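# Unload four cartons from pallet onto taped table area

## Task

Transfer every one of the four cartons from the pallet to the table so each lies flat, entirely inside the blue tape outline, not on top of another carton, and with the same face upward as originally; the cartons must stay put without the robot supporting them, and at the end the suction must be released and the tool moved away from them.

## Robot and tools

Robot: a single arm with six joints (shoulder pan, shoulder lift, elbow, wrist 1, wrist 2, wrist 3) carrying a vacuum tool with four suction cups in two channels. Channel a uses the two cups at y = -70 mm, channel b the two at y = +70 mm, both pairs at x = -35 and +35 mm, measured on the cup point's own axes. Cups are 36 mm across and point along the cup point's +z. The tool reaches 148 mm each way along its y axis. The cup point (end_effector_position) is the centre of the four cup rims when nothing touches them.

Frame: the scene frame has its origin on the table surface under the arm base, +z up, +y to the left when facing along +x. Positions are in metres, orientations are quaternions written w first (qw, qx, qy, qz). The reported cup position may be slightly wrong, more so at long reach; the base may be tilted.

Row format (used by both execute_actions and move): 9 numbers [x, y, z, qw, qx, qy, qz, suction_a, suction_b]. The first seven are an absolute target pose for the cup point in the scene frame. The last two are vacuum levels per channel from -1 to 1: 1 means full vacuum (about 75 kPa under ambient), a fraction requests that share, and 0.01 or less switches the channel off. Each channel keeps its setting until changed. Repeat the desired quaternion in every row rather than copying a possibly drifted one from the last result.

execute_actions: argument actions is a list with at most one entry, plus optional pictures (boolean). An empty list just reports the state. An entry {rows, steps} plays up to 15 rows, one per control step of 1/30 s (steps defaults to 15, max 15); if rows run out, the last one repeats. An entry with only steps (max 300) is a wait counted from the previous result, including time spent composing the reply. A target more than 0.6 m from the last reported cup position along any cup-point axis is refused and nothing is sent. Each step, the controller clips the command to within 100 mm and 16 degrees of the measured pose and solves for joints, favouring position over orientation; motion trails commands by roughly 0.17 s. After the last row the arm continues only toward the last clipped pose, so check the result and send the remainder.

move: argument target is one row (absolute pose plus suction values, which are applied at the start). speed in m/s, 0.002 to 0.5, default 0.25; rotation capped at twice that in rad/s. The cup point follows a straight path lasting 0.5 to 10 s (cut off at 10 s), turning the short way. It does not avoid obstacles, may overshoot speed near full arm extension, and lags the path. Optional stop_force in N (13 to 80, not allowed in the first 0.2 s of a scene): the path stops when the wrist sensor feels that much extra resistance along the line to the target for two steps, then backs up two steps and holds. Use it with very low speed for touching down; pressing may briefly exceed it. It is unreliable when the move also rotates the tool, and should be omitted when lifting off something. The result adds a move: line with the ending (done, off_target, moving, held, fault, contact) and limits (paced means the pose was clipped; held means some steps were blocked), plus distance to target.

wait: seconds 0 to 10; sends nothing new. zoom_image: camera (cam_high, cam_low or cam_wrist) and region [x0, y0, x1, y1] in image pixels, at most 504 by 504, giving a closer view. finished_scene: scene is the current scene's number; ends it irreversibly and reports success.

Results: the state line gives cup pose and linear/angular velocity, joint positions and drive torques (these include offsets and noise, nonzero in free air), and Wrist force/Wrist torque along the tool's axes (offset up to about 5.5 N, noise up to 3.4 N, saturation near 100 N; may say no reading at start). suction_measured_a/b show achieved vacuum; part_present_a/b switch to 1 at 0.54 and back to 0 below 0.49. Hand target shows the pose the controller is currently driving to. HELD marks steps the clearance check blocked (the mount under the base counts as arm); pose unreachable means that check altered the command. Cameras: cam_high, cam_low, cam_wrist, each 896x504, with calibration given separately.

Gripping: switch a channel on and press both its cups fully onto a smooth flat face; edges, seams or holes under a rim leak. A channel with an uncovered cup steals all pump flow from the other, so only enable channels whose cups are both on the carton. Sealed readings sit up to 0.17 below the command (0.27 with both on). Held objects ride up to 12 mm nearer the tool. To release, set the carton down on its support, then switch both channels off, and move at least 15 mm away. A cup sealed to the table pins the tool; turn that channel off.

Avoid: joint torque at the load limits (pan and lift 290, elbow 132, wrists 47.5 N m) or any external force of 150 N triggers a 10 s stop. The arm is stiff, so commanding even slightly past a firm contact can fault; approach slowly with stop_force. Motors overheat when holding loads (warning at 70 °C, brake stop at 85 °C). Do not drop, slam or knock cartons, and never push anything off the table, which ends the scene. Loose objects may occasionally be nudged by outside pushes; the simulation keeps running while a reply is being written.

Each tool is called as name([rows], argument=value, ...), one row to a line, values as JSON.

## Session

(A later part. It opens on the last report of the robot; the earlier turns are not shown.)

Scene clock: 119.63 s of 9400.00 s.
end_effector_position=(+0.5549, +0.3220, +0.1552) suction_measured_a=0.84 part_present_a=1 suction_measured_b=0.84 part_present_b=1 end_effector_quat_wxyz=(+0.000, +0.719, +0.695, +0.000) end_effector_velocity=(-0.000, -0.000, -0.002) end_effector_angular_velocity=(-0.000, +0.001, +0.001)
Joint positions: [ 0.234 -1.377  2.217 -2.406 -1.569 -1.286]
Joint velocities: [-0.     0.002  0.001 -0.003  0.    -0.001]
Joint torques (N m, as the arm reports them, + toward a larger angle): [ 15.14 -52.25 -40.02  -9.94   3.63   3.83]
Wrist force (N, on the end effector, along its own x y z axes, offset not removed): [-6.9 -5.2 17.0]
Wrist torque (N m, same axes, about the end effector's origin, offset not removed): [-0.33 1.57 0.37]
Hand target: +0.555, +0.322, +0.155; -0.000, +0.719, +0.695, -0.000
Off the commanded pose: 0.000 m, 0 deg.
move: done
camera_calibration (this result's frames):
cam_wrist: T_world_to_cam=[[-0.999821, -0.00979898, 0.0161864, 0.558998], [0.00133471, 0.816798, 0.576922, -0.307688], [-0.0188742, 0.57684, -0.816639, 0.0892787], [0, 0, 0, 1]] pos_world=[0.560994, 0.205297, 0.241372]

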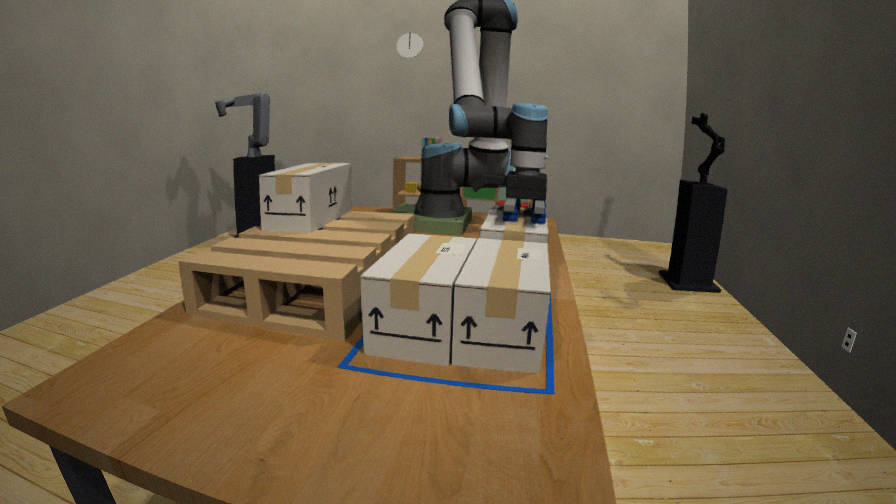

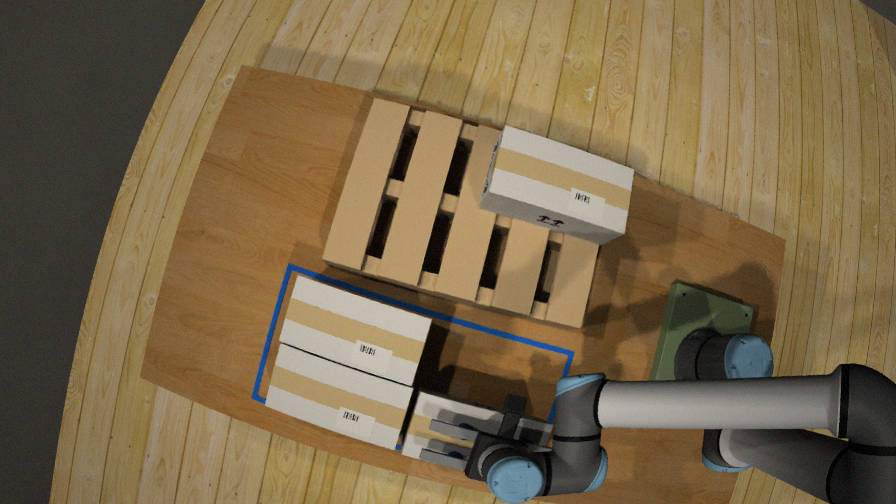

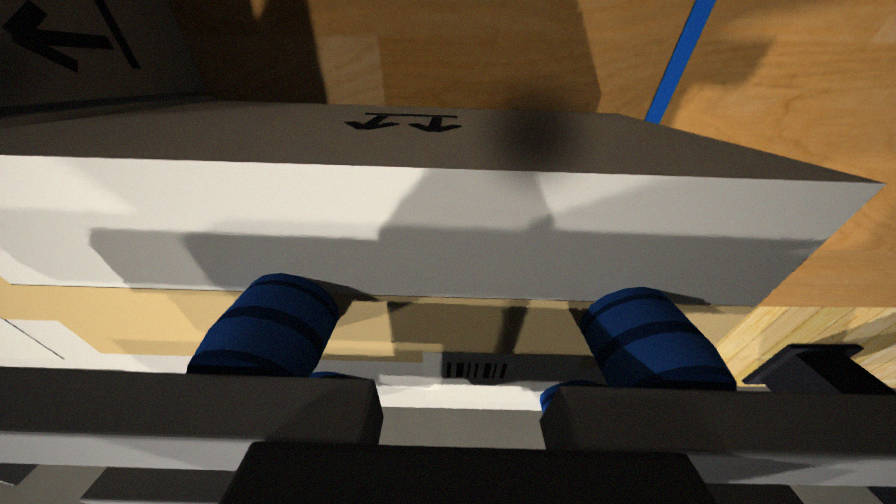

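move(target=[0.555,0.322,0.125,0,0.7193,0.6947,0,1,1], speed=0.012, stop_force=15)

execute_actions([
  {"rows":[[0.555,0.322,0.139,0,0.7193,0.6947,0,0,0]],"steps":10},
], pictures=false)

move(target=[0.555,0.322,0.32,0,0.7071,0.7071,0,0,0], speed=0.2)

move(target=[0.533,-0.259,0.32,0,0.7071,0.7071,0,0,0], speed=0.35)

move(target=[0.533,-0.259,0.285,0,0.7071,0.7071,0,0,0], speed=0.08)

Scene clock: 126.73 s of 9400.00 s.
end_effector_position=(+0.5549, +0.3220, +0.1363) suction_measured_a=0.84 part_present_a=1 suction_measured_b=0.84 part_present_b=1 end_effector_quat_wxyz=(-0.000, +0.719, +0.695, +0.000) end_effector_velocity=(-0.002, -0.001, +0.000) end_effector_angular_velocity=(-0.002, +0.007, -0.002)
Joint positions: [ 0.235 -1.347  2.229 -2.447 -1.569 -1.286]
Joint velocities: [-0.    -0.003  0.001  0.009 -0.001  0.002]
Joint torques (N m, as the arm reports them, + toward a larger angle): [  8.12 -66.89 -36.42   0.26   2.84   2.74]
Wrist force (N, on the end effector, along its own x y z axes, offset not removed): [-3.4 3.8 -7.0]
Wrist torque (N m, same axes, about the end effector's origin, offset not removed): [-1.28 1.44 0.16]
Hand target: +0.555, +0.322, +0.137; +0.000, +0.719, +0.695, +0.000
Off the commanded pose: 0.011 m, 0 deg.
move: contact
camera_calibration (this result's frames):
cam_wrist: T_world_to_cam=[[-0.999821, -0.0097833, 0.0162113, 0.55933], [0.00136263, 0.816776, 0.576954, -0.296844], [-0.0188855, 0.576872, -0.816616, 0.0738493], [0, 0, 0, 1]] pos_world=[0.561029, 0.205326, 0.222505]

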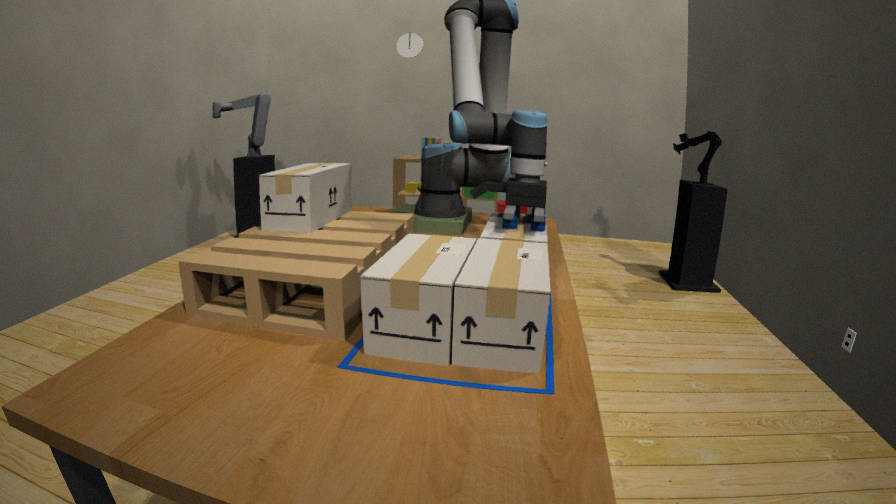

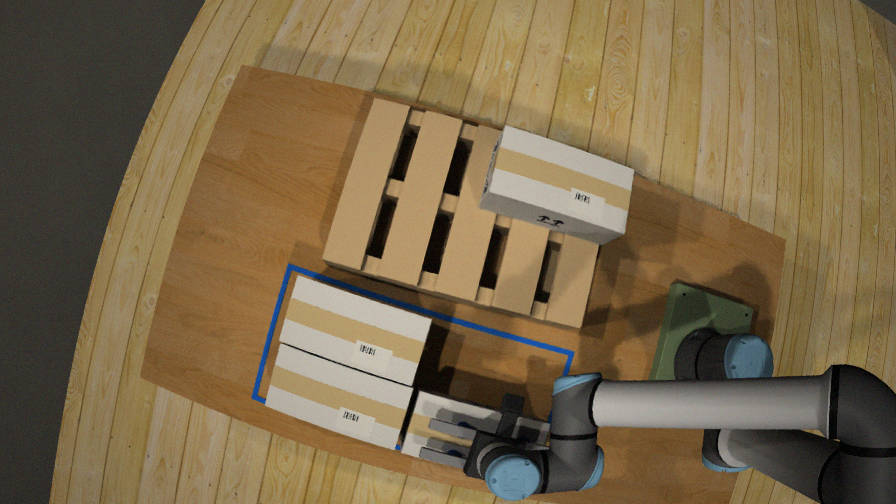

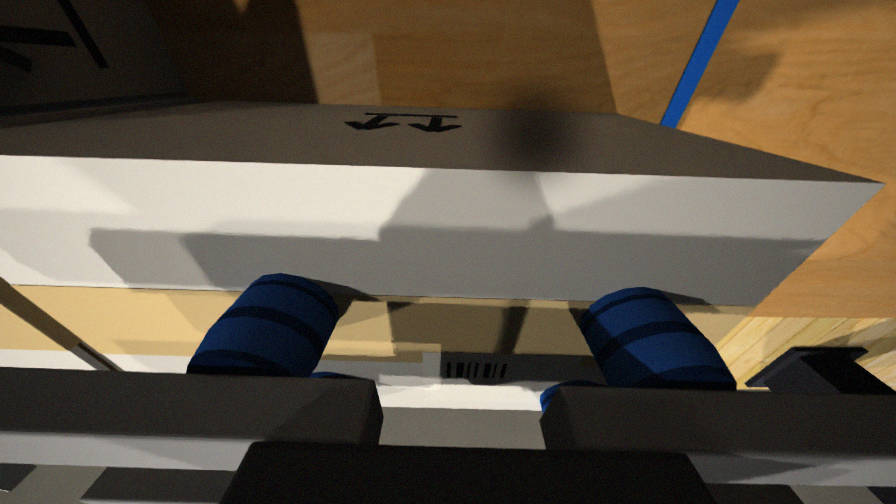

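Scene clock: 127.07 s of 9400.00 s.
end_effector_position=(+0.5550, +0.3220, +0.1390) suction_measured_a=0.00 part_present_a=0 suction_measured_b=0.00 part_present_b=0 end_effector_quat_wxyz=(+0.000, +0.719, +0.695, +0.000) end_effector_velocity=(-0.000, -0.000, +0.001) end_effector_angular_velocity=(-0.001, +0.000, -0.001)
Joint positions: [ 0.235 -1.352  2.227 -2.441 -1.569 -1.286]
Joint velocities: [ 0.    -0.001 -0.     0.002 -0.001  0.001]
Joint torques (N m, as the arm reports them, + toward a larger angle): [  2.14 -44.93 -24.34   1.84   1.96   1.67]
Wrist force (N, on the end effector, along its own x y z axes, offset not removed): [-5.2 -2.3 -52.4]
Wrist torque (N m, same axes, about the end effector's origin, offset not removed): [0.09 0.87 0.19]
Hand target: +0.555, +0.322, +0.139; +0.000, +0.719, +0.695, +0.000
Off the commanded pose: 0.000 m, 0 deg.
Steps of this call (steps 1 to 10: all 10 steps of this action). Readings (end_effector_position | what the end effector reports):
1: (+0.5549, +0.3220, +0.1364) | suction_measured_a=0.43 part_present_a=0 suction_measured_b=0.43 part_present_b=0
2: (+0.5549, +0.3220, +0.1369) | suction_measured_a=0.08 part_present_a=0 suction_measured_b=0.08 part_present_b=0
4: (+0.5551, +0.3221, +0.1381) | suction_measured_a=0.00 part_present_a=0 suction_measured_b=0.00 part_present_b=0
8: (+0.5551, +0.3220, +0.1389) | suction_measured_a=0.00 part_present_a=0 suction_measured_b=0.00 part_present_b=0
10: the state above

Scene clock: 128.70 s of 9400.00 s.
end_effector_position=(+0.5551, +0.3220, +0.3198) suction_measured_a=0.00 part_present_a=0 suction_measured_b=0.00 part_present_b=0 end_effector_quat_wxyz=(-0.000, +0.707, +0.707, +0.000) end_effector_velocity=(+0.000, +0.000, +0.002) end_effector_angular_velocity=(+0.001, +0.000, +0.002)
Joint positions: [ 0.234 -1.574  2.071 -2.063 -1.569 -1.321]
Joint velocities: [-0.    -0.001 -0.003  0.004  0.001 -0.002]
Joint torques (N m, as the arm reports them, + toward a larger angle): [-20.07 -62.63 -53.05  -2.43  -3.09  -3.29]
Wrist force (N, on the end effector, along its own x y z axes, offset not removed): [-8.5 -2.5 -6.3]
Wrist torque (N m, same axes, about the end effector's origin, offset not removed): [-0.18 1.39 0.37]
Hand target: +0.555, +0.322, +0.320; +0.000, +0.707, +0.707, +0.000
Off the commanded pose: 0.000 m, 0 deg.
move: done
camera_calibration (this result's frames):
cam_wrist: T_world_to_cam=[[-0.998876, -0.0445441, 0.016224, 0.567223], [-0.0270326, 0.816329, 0.576954, -0.386808], [-0.038944, 0.575867, -0.816615, 0.235086], [0, 0, 0, 1]] pos_world=[0.565284, 0.205651, 0.405943]

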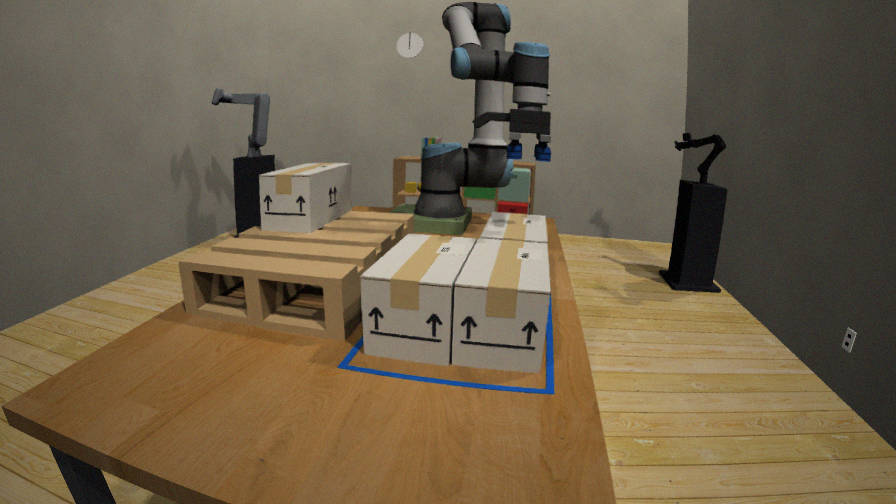

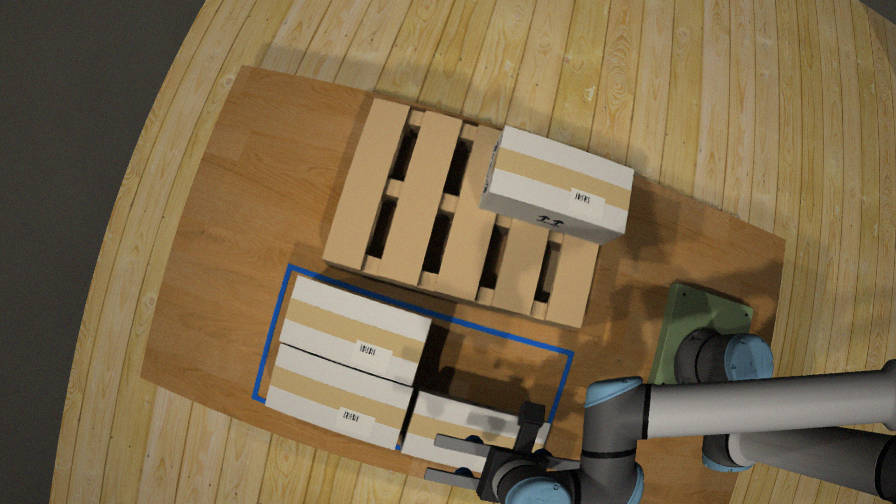

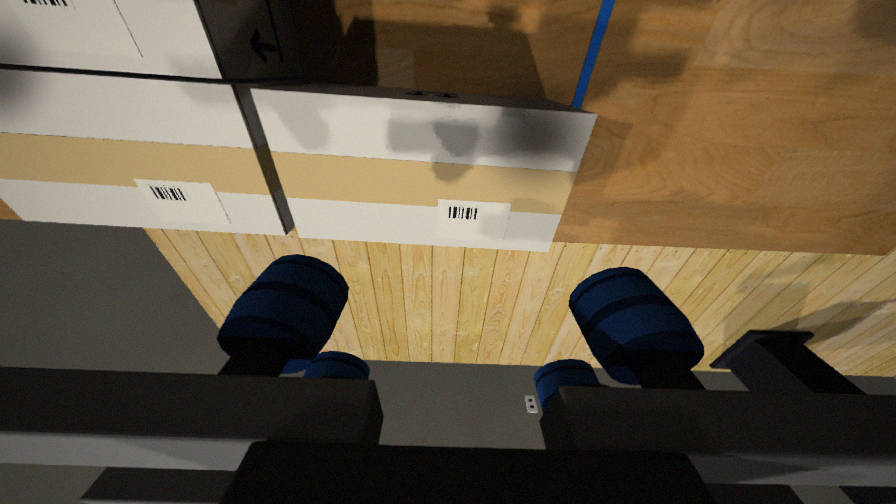

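Scene clock: 130.97 s of 9400.00 s.
end_effector_position=(+0.5322, -0.2587, +0.3200) suction_measured_a=0.00 part_present_a=0 suction_measured_b=0.00 part_present_b=0 end_effector_quat_wxyz=(+0.000, +0.707, +0.707, +0.000) end_effector_velocity=(+0.000, -0.002, +0.001) end_effector_angular_velocity=(-0.001, +0.000, +0.002)
Joint positions: [-0.764 -1.661  2.153 -2.059 -1.574 -2.319]
Joint velocities: [-0.002  0.002 -0.003  0.    -0.001 -0.004]
Joint torques (N m, as the arm reports them, + toward a larger angle): [-19.63 -25.29 -54.52  -7.28   4.12  -3.27]
Wrist force (N, on the end effector, along its own x y z axes, offset not removed): [-5.7 -2.1 -3.1]
Wrist torque (N m, same axes, about the end effector's origin, offset not removed): [-0.02 0.84 0.28]
Hand target: +0.532, -0.259, +0.320; +0.000, +0.707, +0.707, +0.000
Off the commanded pose: 0.001 m, 0 deg.
move: done
camera_calibration (this result's frames):
cam_wrist: T_world_to_cam=[[-0.998885, -0.0445715, 0.0155924, 0.518608], [-0.0274051, 0.816109, 0.577247, 0.0865757], [-0.0384539, 0.576176, -0.81642, 0.568606], [0, 0, 0, 1]] pos_world=[0.542267, -0.375157, 0.40616]

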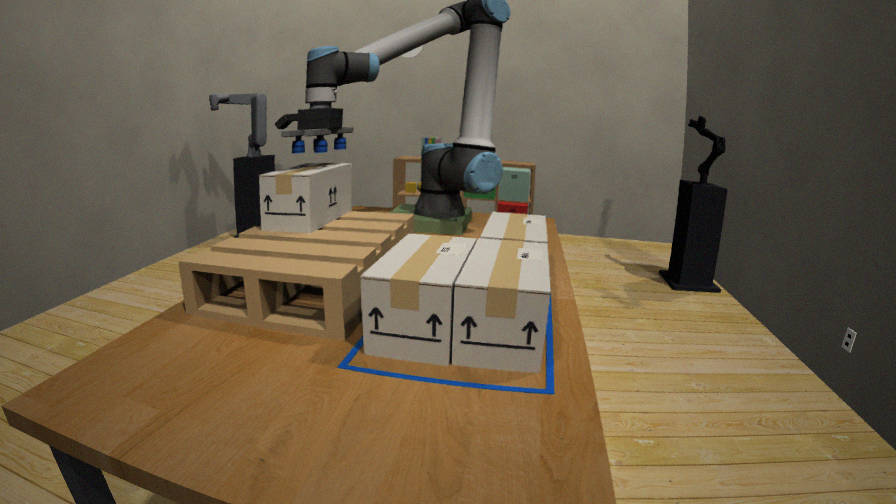

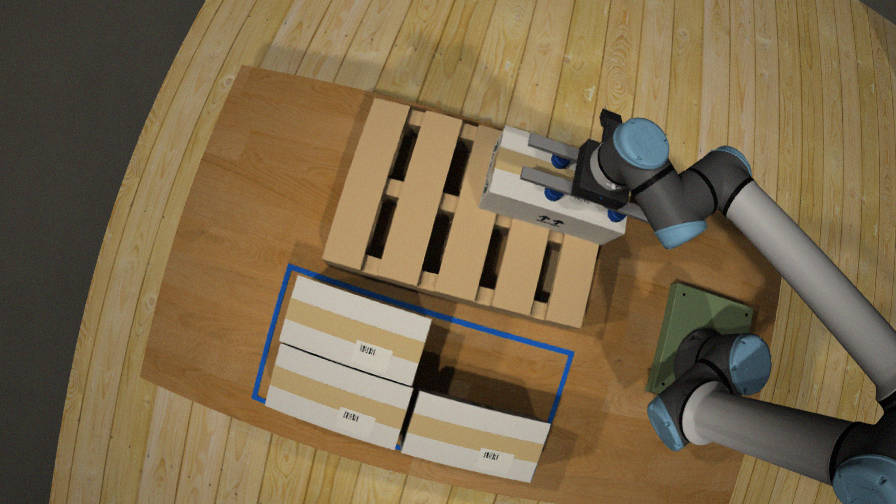

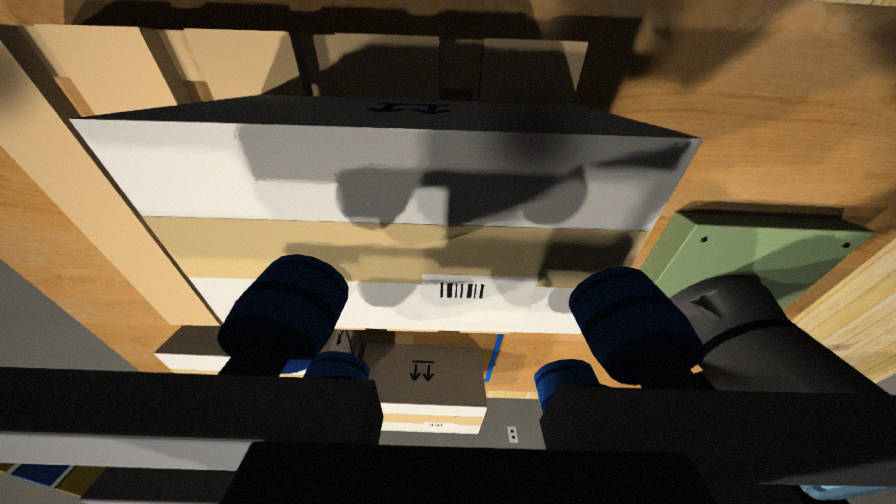

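Scene clock: 131.83 s of 9400.00 s.
end_effector_position=(+0.5330, -0.2590, +0.2851) suction_measured_a=0.00 part_present_a=0 suction_measured_b=0.00 part_present_b=0 end_effector_quat_wxyz=(+0.000, +0.707, +0.707, +0.000) end_effector_velocity=(-0.000, +0.000, -0.002) end_effector_angular_velocity=(-0.000, +0.002, +0.001)
Joint positions: [-0.763 -1.625  2.191 -2.133 -1.574 -2.318]
Joint velocities: [ 0.     0.001  0.002 -0.002 -0.001 -0.001]
Joint torques (N m, as the arm reports them, + toward a larger angle): [ 14.26 -26.56 -38.38  -6.68  -4.06   3.71]
Wrist force (N, on the end effector, along its own x y z axes, offset not removed): [-1.9 -0.3 -1.2]
Wrist torque (N m, same axes, about the end effector's origin, offset not removed): [0.07 0.50 0.48]
Hand target: +0.533, -0.259, +0.285; -0.000, +0.707, +0.707, -0.000
Off the commanded pose: 0.000 m, 0 deg.
move: done
camera_calibration (this result's frames):
cam_wrist: T_world_to_cam=[[-0.998875, -0.0445691, 0.0161837, 0.519791], [-0.0270776, 0.816349, 0.576925, 0.106931], [-0.0389245, 0.575837, -0.816637, 0.540506], [0, 0, 0, 1]] pos_world=[0.54314, -0.37537, 0.371294]

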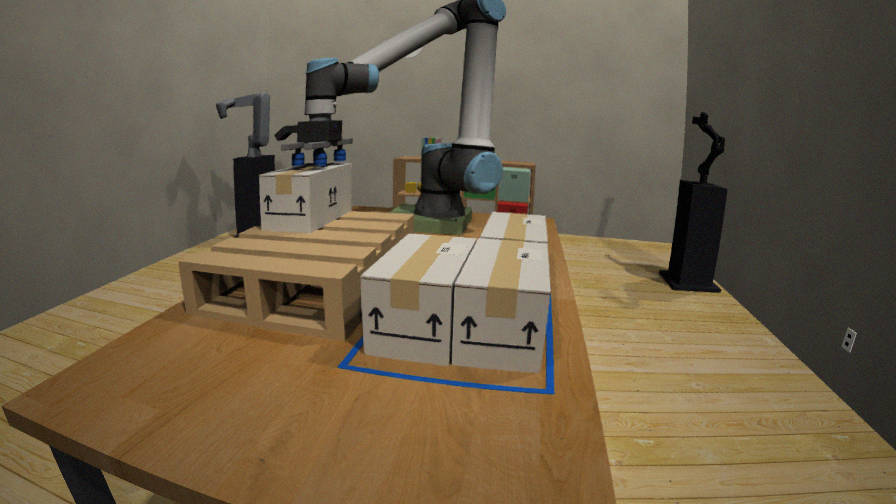

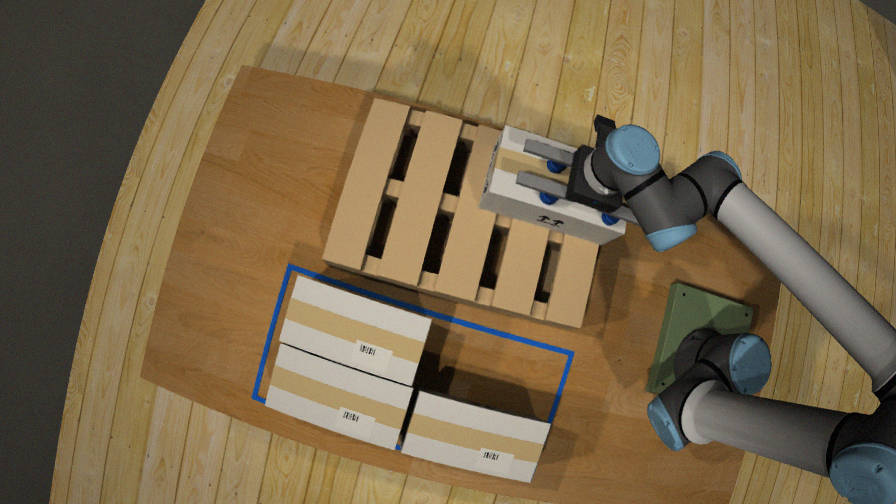

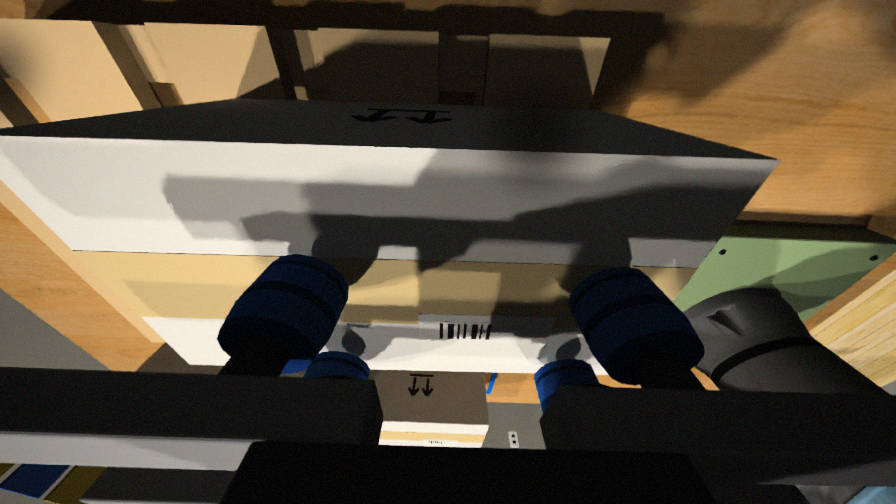

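move(target=[0.533,-0.259,0.255,0,0.7071,0.7071,0,1,1], speed=0.015, stop_force=20)

move(target=[0.533,-0.259,0.30,0,0.7071,0.7071,0,1,1], speed=0.08)

move(target=[0.549,0.166,0.30,0,0.7193,0.6947,0,1,1], speed=0.2)

move(target=[0.549,0.166,0.155,0,0.7193,0.6947,0,1,1], speed=0.08)

Scene clock: 139.43 s of 9400.00 s.
end_effector_position=(+0.5331, -0.2591, +0.2600) suction_measured_a=0.83 part_present_a=1 suction_measured_b=0.83 part_present_b=1 end_effector_quat_wxyz=(+0.000, +0.707, +0.707, -0.000) end_effector_velocity=(-0.001, +0.001, +0.001) end_effector_angular_velocity=(+0.005, +0.003, +0.000)
Joint positions: [-0.763 -1.596  2.217 -2.188 -1.575 -2.318]
Joint velocities: [-0.    -0.002 -0.002  0.009  0.001 -0.   ]
Joint torques (N m, as the arm reports them, + toward a larger angle): [-19.47 -44.14 -26.3    4.28  -1.72  -3.05]
Wrist force (N, on the end effector, along its own x y z axes, offset not removed): [-10.2 8.6 -38.0]
Wrist torque (N m, same axes, about the end effector's origin, offset not removed): [0.25 1.51 -0.09]
Hand target: +0.533, -0.259, +0.260; +0.000, +0.707, +0.707, -0.000
Off the commanded pose: 0.005 m, 0 deg.
After step 90, 2.53 s passed at rest.
move: contact
camera_calibration (this result's frames):
cam_wrist: T_world_to_cam=[[-0.998881, -0.0445789, 0.0158123, 0.520432], [-0.0273174, 0.816606, 0.576549, 0.121842], [-0.0386144, 0.575471, -0.81691, 0.519893], [0, 0, 0, 1]] pos_world=[0.543254, -0.37548, 0.346229]

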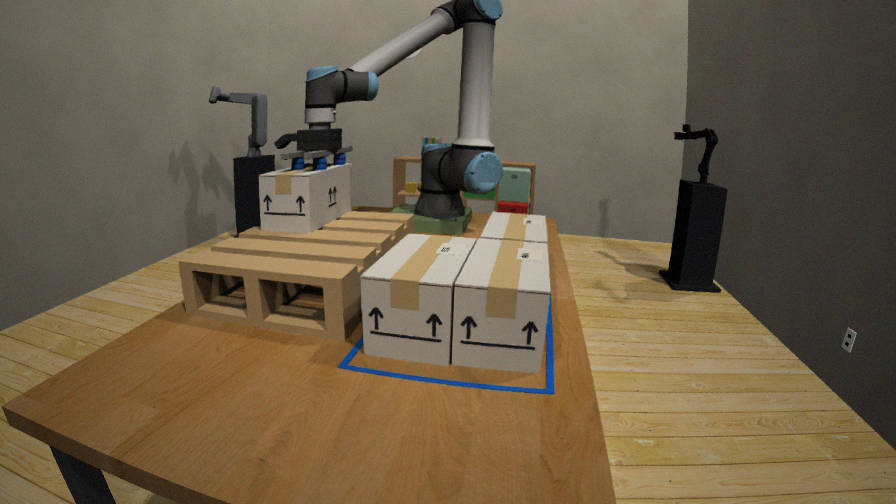

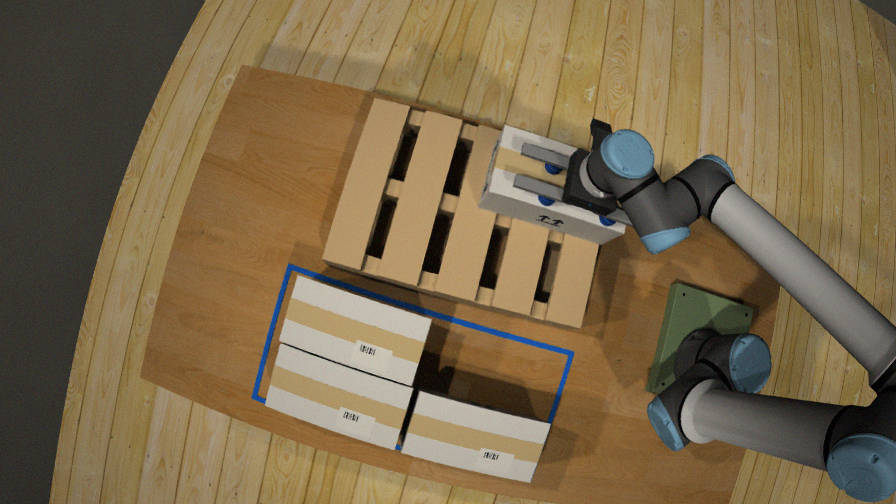

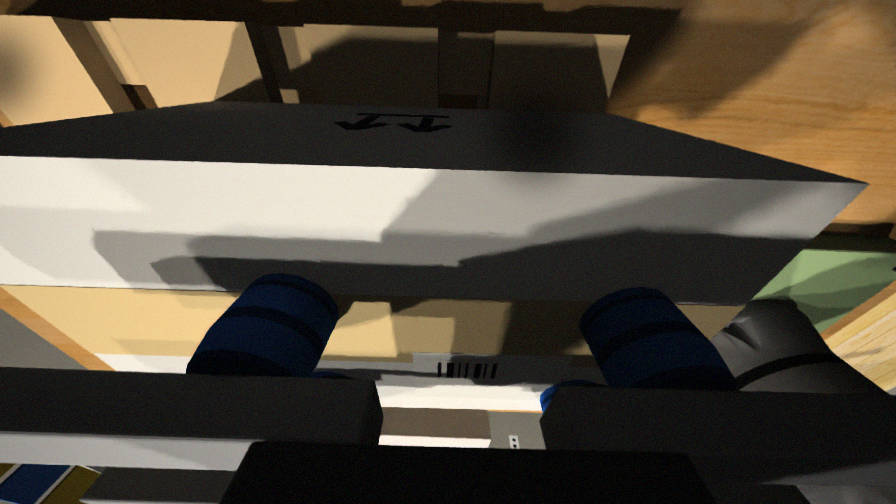

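Scene clock: 140.33 s of 9400.00 s.
end_effector_position=(+0.5330, -0.2590, +0.2999) suction_measured_a=0.84 part_present_a=1 suction_measured_b=0.84 part_present_b=1 end_effector_quat_wxyz=(-0.000, +0.707, +0.707, -0.000) end_effector_velocity=(+0.000, -0.001, +0.002) end_effector_angular_velocity=(-0.002, +0.001, -0.000)
Joint positions: [-0.763 -1.64   2.175 -2.101 -1.575 -2.318]
Joint velocities: [ 0.    -0.001 -0.002  0.003 -0.002  0.   ]
Joint torques (N m, as the arm reports them, + toward a larger angle): [ 14.47 -65.7  -66.36  -5.62   1.     3.64]
Wrist force (N, on the end effector, along its own x y z axes, offset not removed): [-3.4 -4.4 16.7]
Wrist torque (N m, same axes, about the end effector's origin, offset not removed): [-0.43 0.95 0.11]
Hand target: +0.533, -0.259, +0.300; +0.000, +0.707, +0.707, -0.000
Off the commanded pose: 0.000 m, 0 deg.
move: done
camera_calibration (this result's frames):
cam_wrist: T_world_to_cam=[[-0.998874, -0.0445685, 0.0162532, 0.519561], [-0.0270379, 0.816361, 0.576908, 0.0984514], [-0.0389804, 0.575819, -0.816647, 0.5526], [0, 0, 0, 1]] pos_world=[0.543179, -0.375413, 0.386037]

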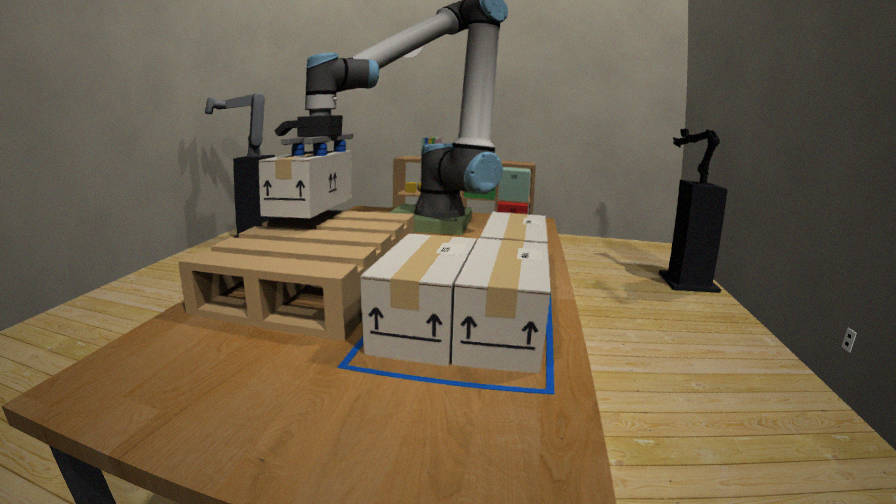

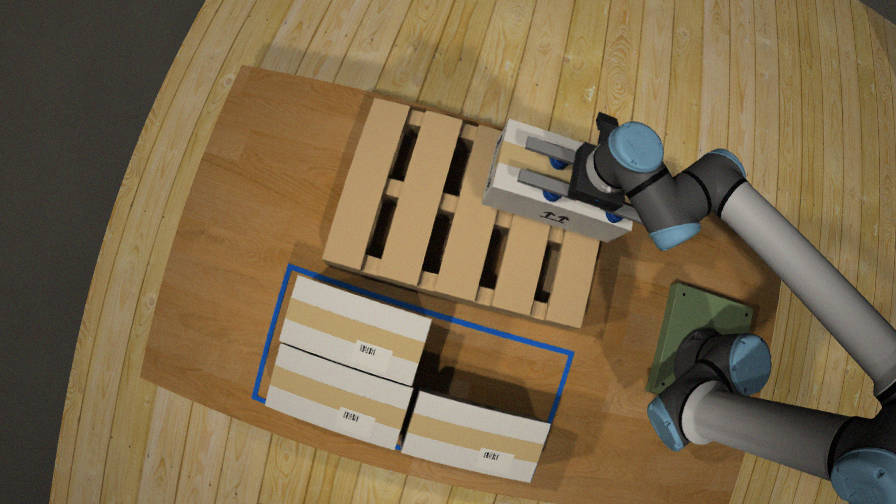

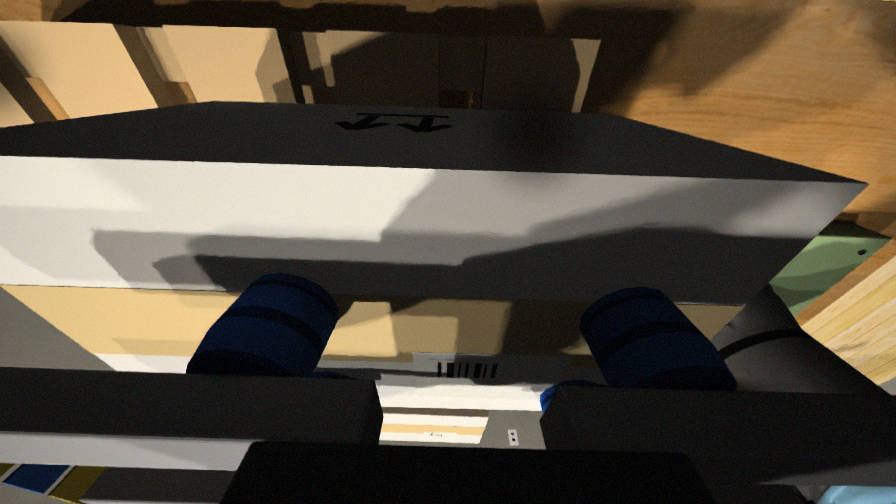

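Scene clock: 142.97 s of 9400.00 s.
end_effector_position=(+0.5496, +0.1658, +0.3000) suction_measured_a=0.84 part_present_a=1 suction_measured_b=0.84 part_present_b=1 end_effector_quat_wxyz=(-0.000, +0.719, +0.695, -0.000) end_effector_velocity=(-0.000, +0.002, -0.000) end_effector_angular_velocity=(-0.001, +0.001, -0.000)
Joint positions: [-0.031 -1.674  2.204 -2.095 -1.571 -1.551]
Joint velocities: [ 0.004  0.002 -0.001 -0.    -0.001  0.004]
Joint torques (N m, as the arm reports them, + toward a larger angle): [ 18.26 -34.11 -66.56  -9.77  -4.43   4.04]
Wrist force (N, on the end effector, along its own x y z axes, offset not removed): [2.0 -6.4 16.7]
Wrist torque (N m, same axes, about the end effector's origin, offset not removed): [-0.56 0.31 0.39]
Hand target: +0.550, +0.166, +0.300; -0.000, +0.719, +0.695, -0.000
Off the commanded pose: 0.001 m, 0 deg.
move: done
camera_calibration (this result's frames):
cam_wrist: T_world_to_cam=[[-0.999813, -0.00982271, 0.0166715, 0.54966], [0.00159219, 0.816891, 0.57679, -0.263771], [-0.0192845, 0.576708, -0.816722, 0.297811], [0, 0, 0, 1]] pos_world=[0.55572, 0.0491216, 0.386205]

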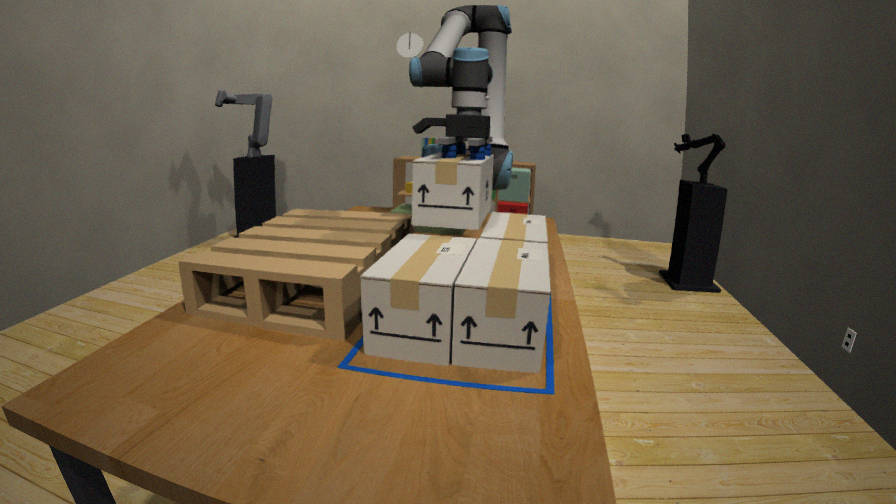

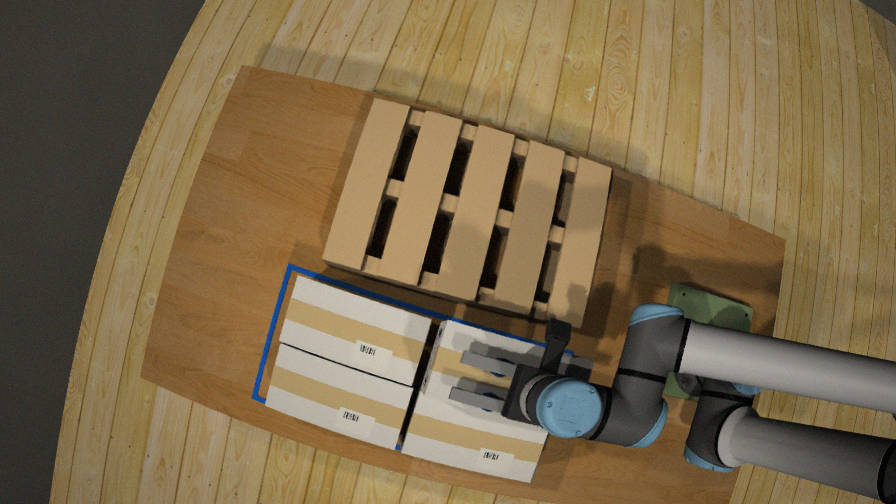

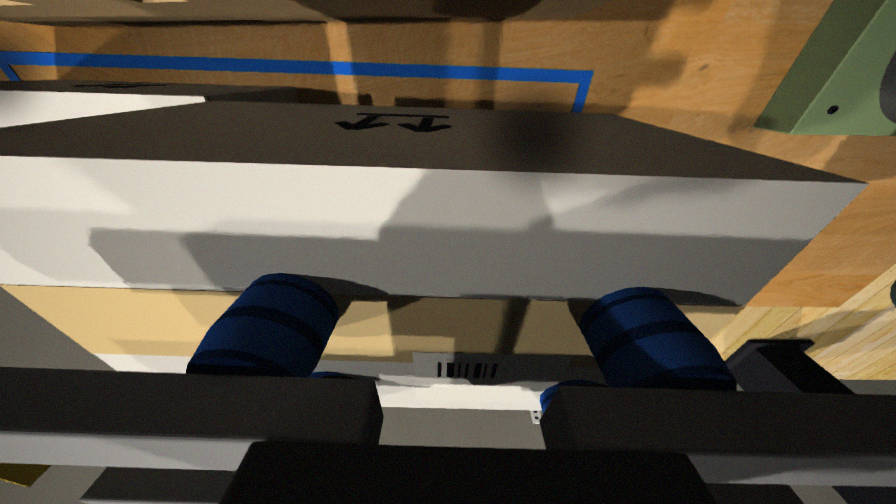

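Scene clock: 145.20 s of 9400.00 s.
end_effector_position=(+0.5489, +0.1660, +0.1552) suction_measured_a=0.84 part_present_a=1 suction_measured_b=0.84 part_present_b=1 end_effector_quat_wxyz=(-0.000, +0.719, +0.695, +0.000) end_effector_velocity=(+0.001, -0.000, -0.001) end_effector_angular_velocity=(-0.001, -0.001, +0.003)
Joint positions: [-0.03  -1.477  2.341 -2.429 -1.571 -1.551]
Joint velocities: [ 0.     0.002  0.    -0.004 -0.001 -0.003]
Joint torques (N m, as the arm reports them, + toward a larger angle): [ 14.86 -45.57 -39.82 -10.08   3.71   3.75]
Wrist force (N, on the end effector, along its own x y z axes, offset not removed): [-5.2 -3.7 17.8]
Wrist torque (N m, same axes, about the end effector's origin, offset not removed): [-0.18 1.44 0.31]
Hand target: +0.549, +0.166, +0.155; -0.000, +0.719, +0.695, -0.000
Off the commanded pose: 0.000 m, 0 deg.
move: done
camera_calibration (this result's frames):
cam_wrist: T_world_to_cam=[[-0.999821, -0.00979952, 0.0161905, 0.551469], [0.00133679, 0.816795, 0.576927, -0.180275], [-0.018878, 0.576845, -0.816635, 0.179114], [0, 0, 0, 1]] pos_world=[0.554993, 0.0493304, 0.241348]

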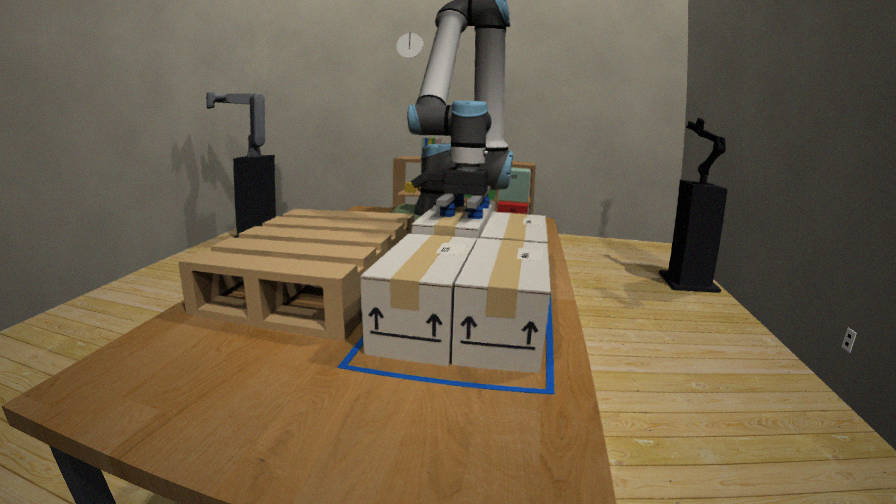

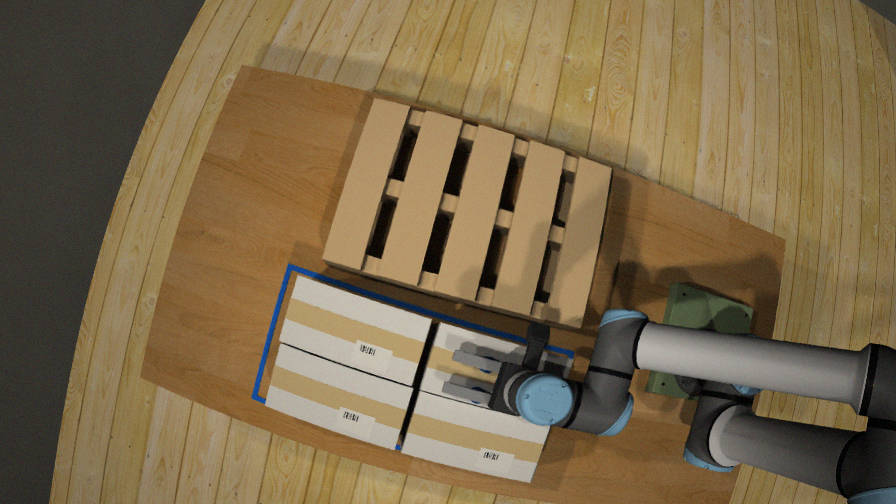

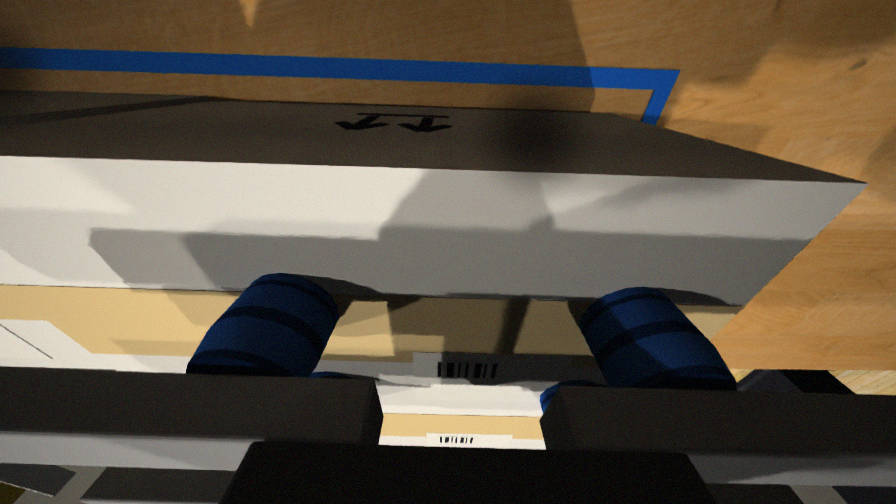

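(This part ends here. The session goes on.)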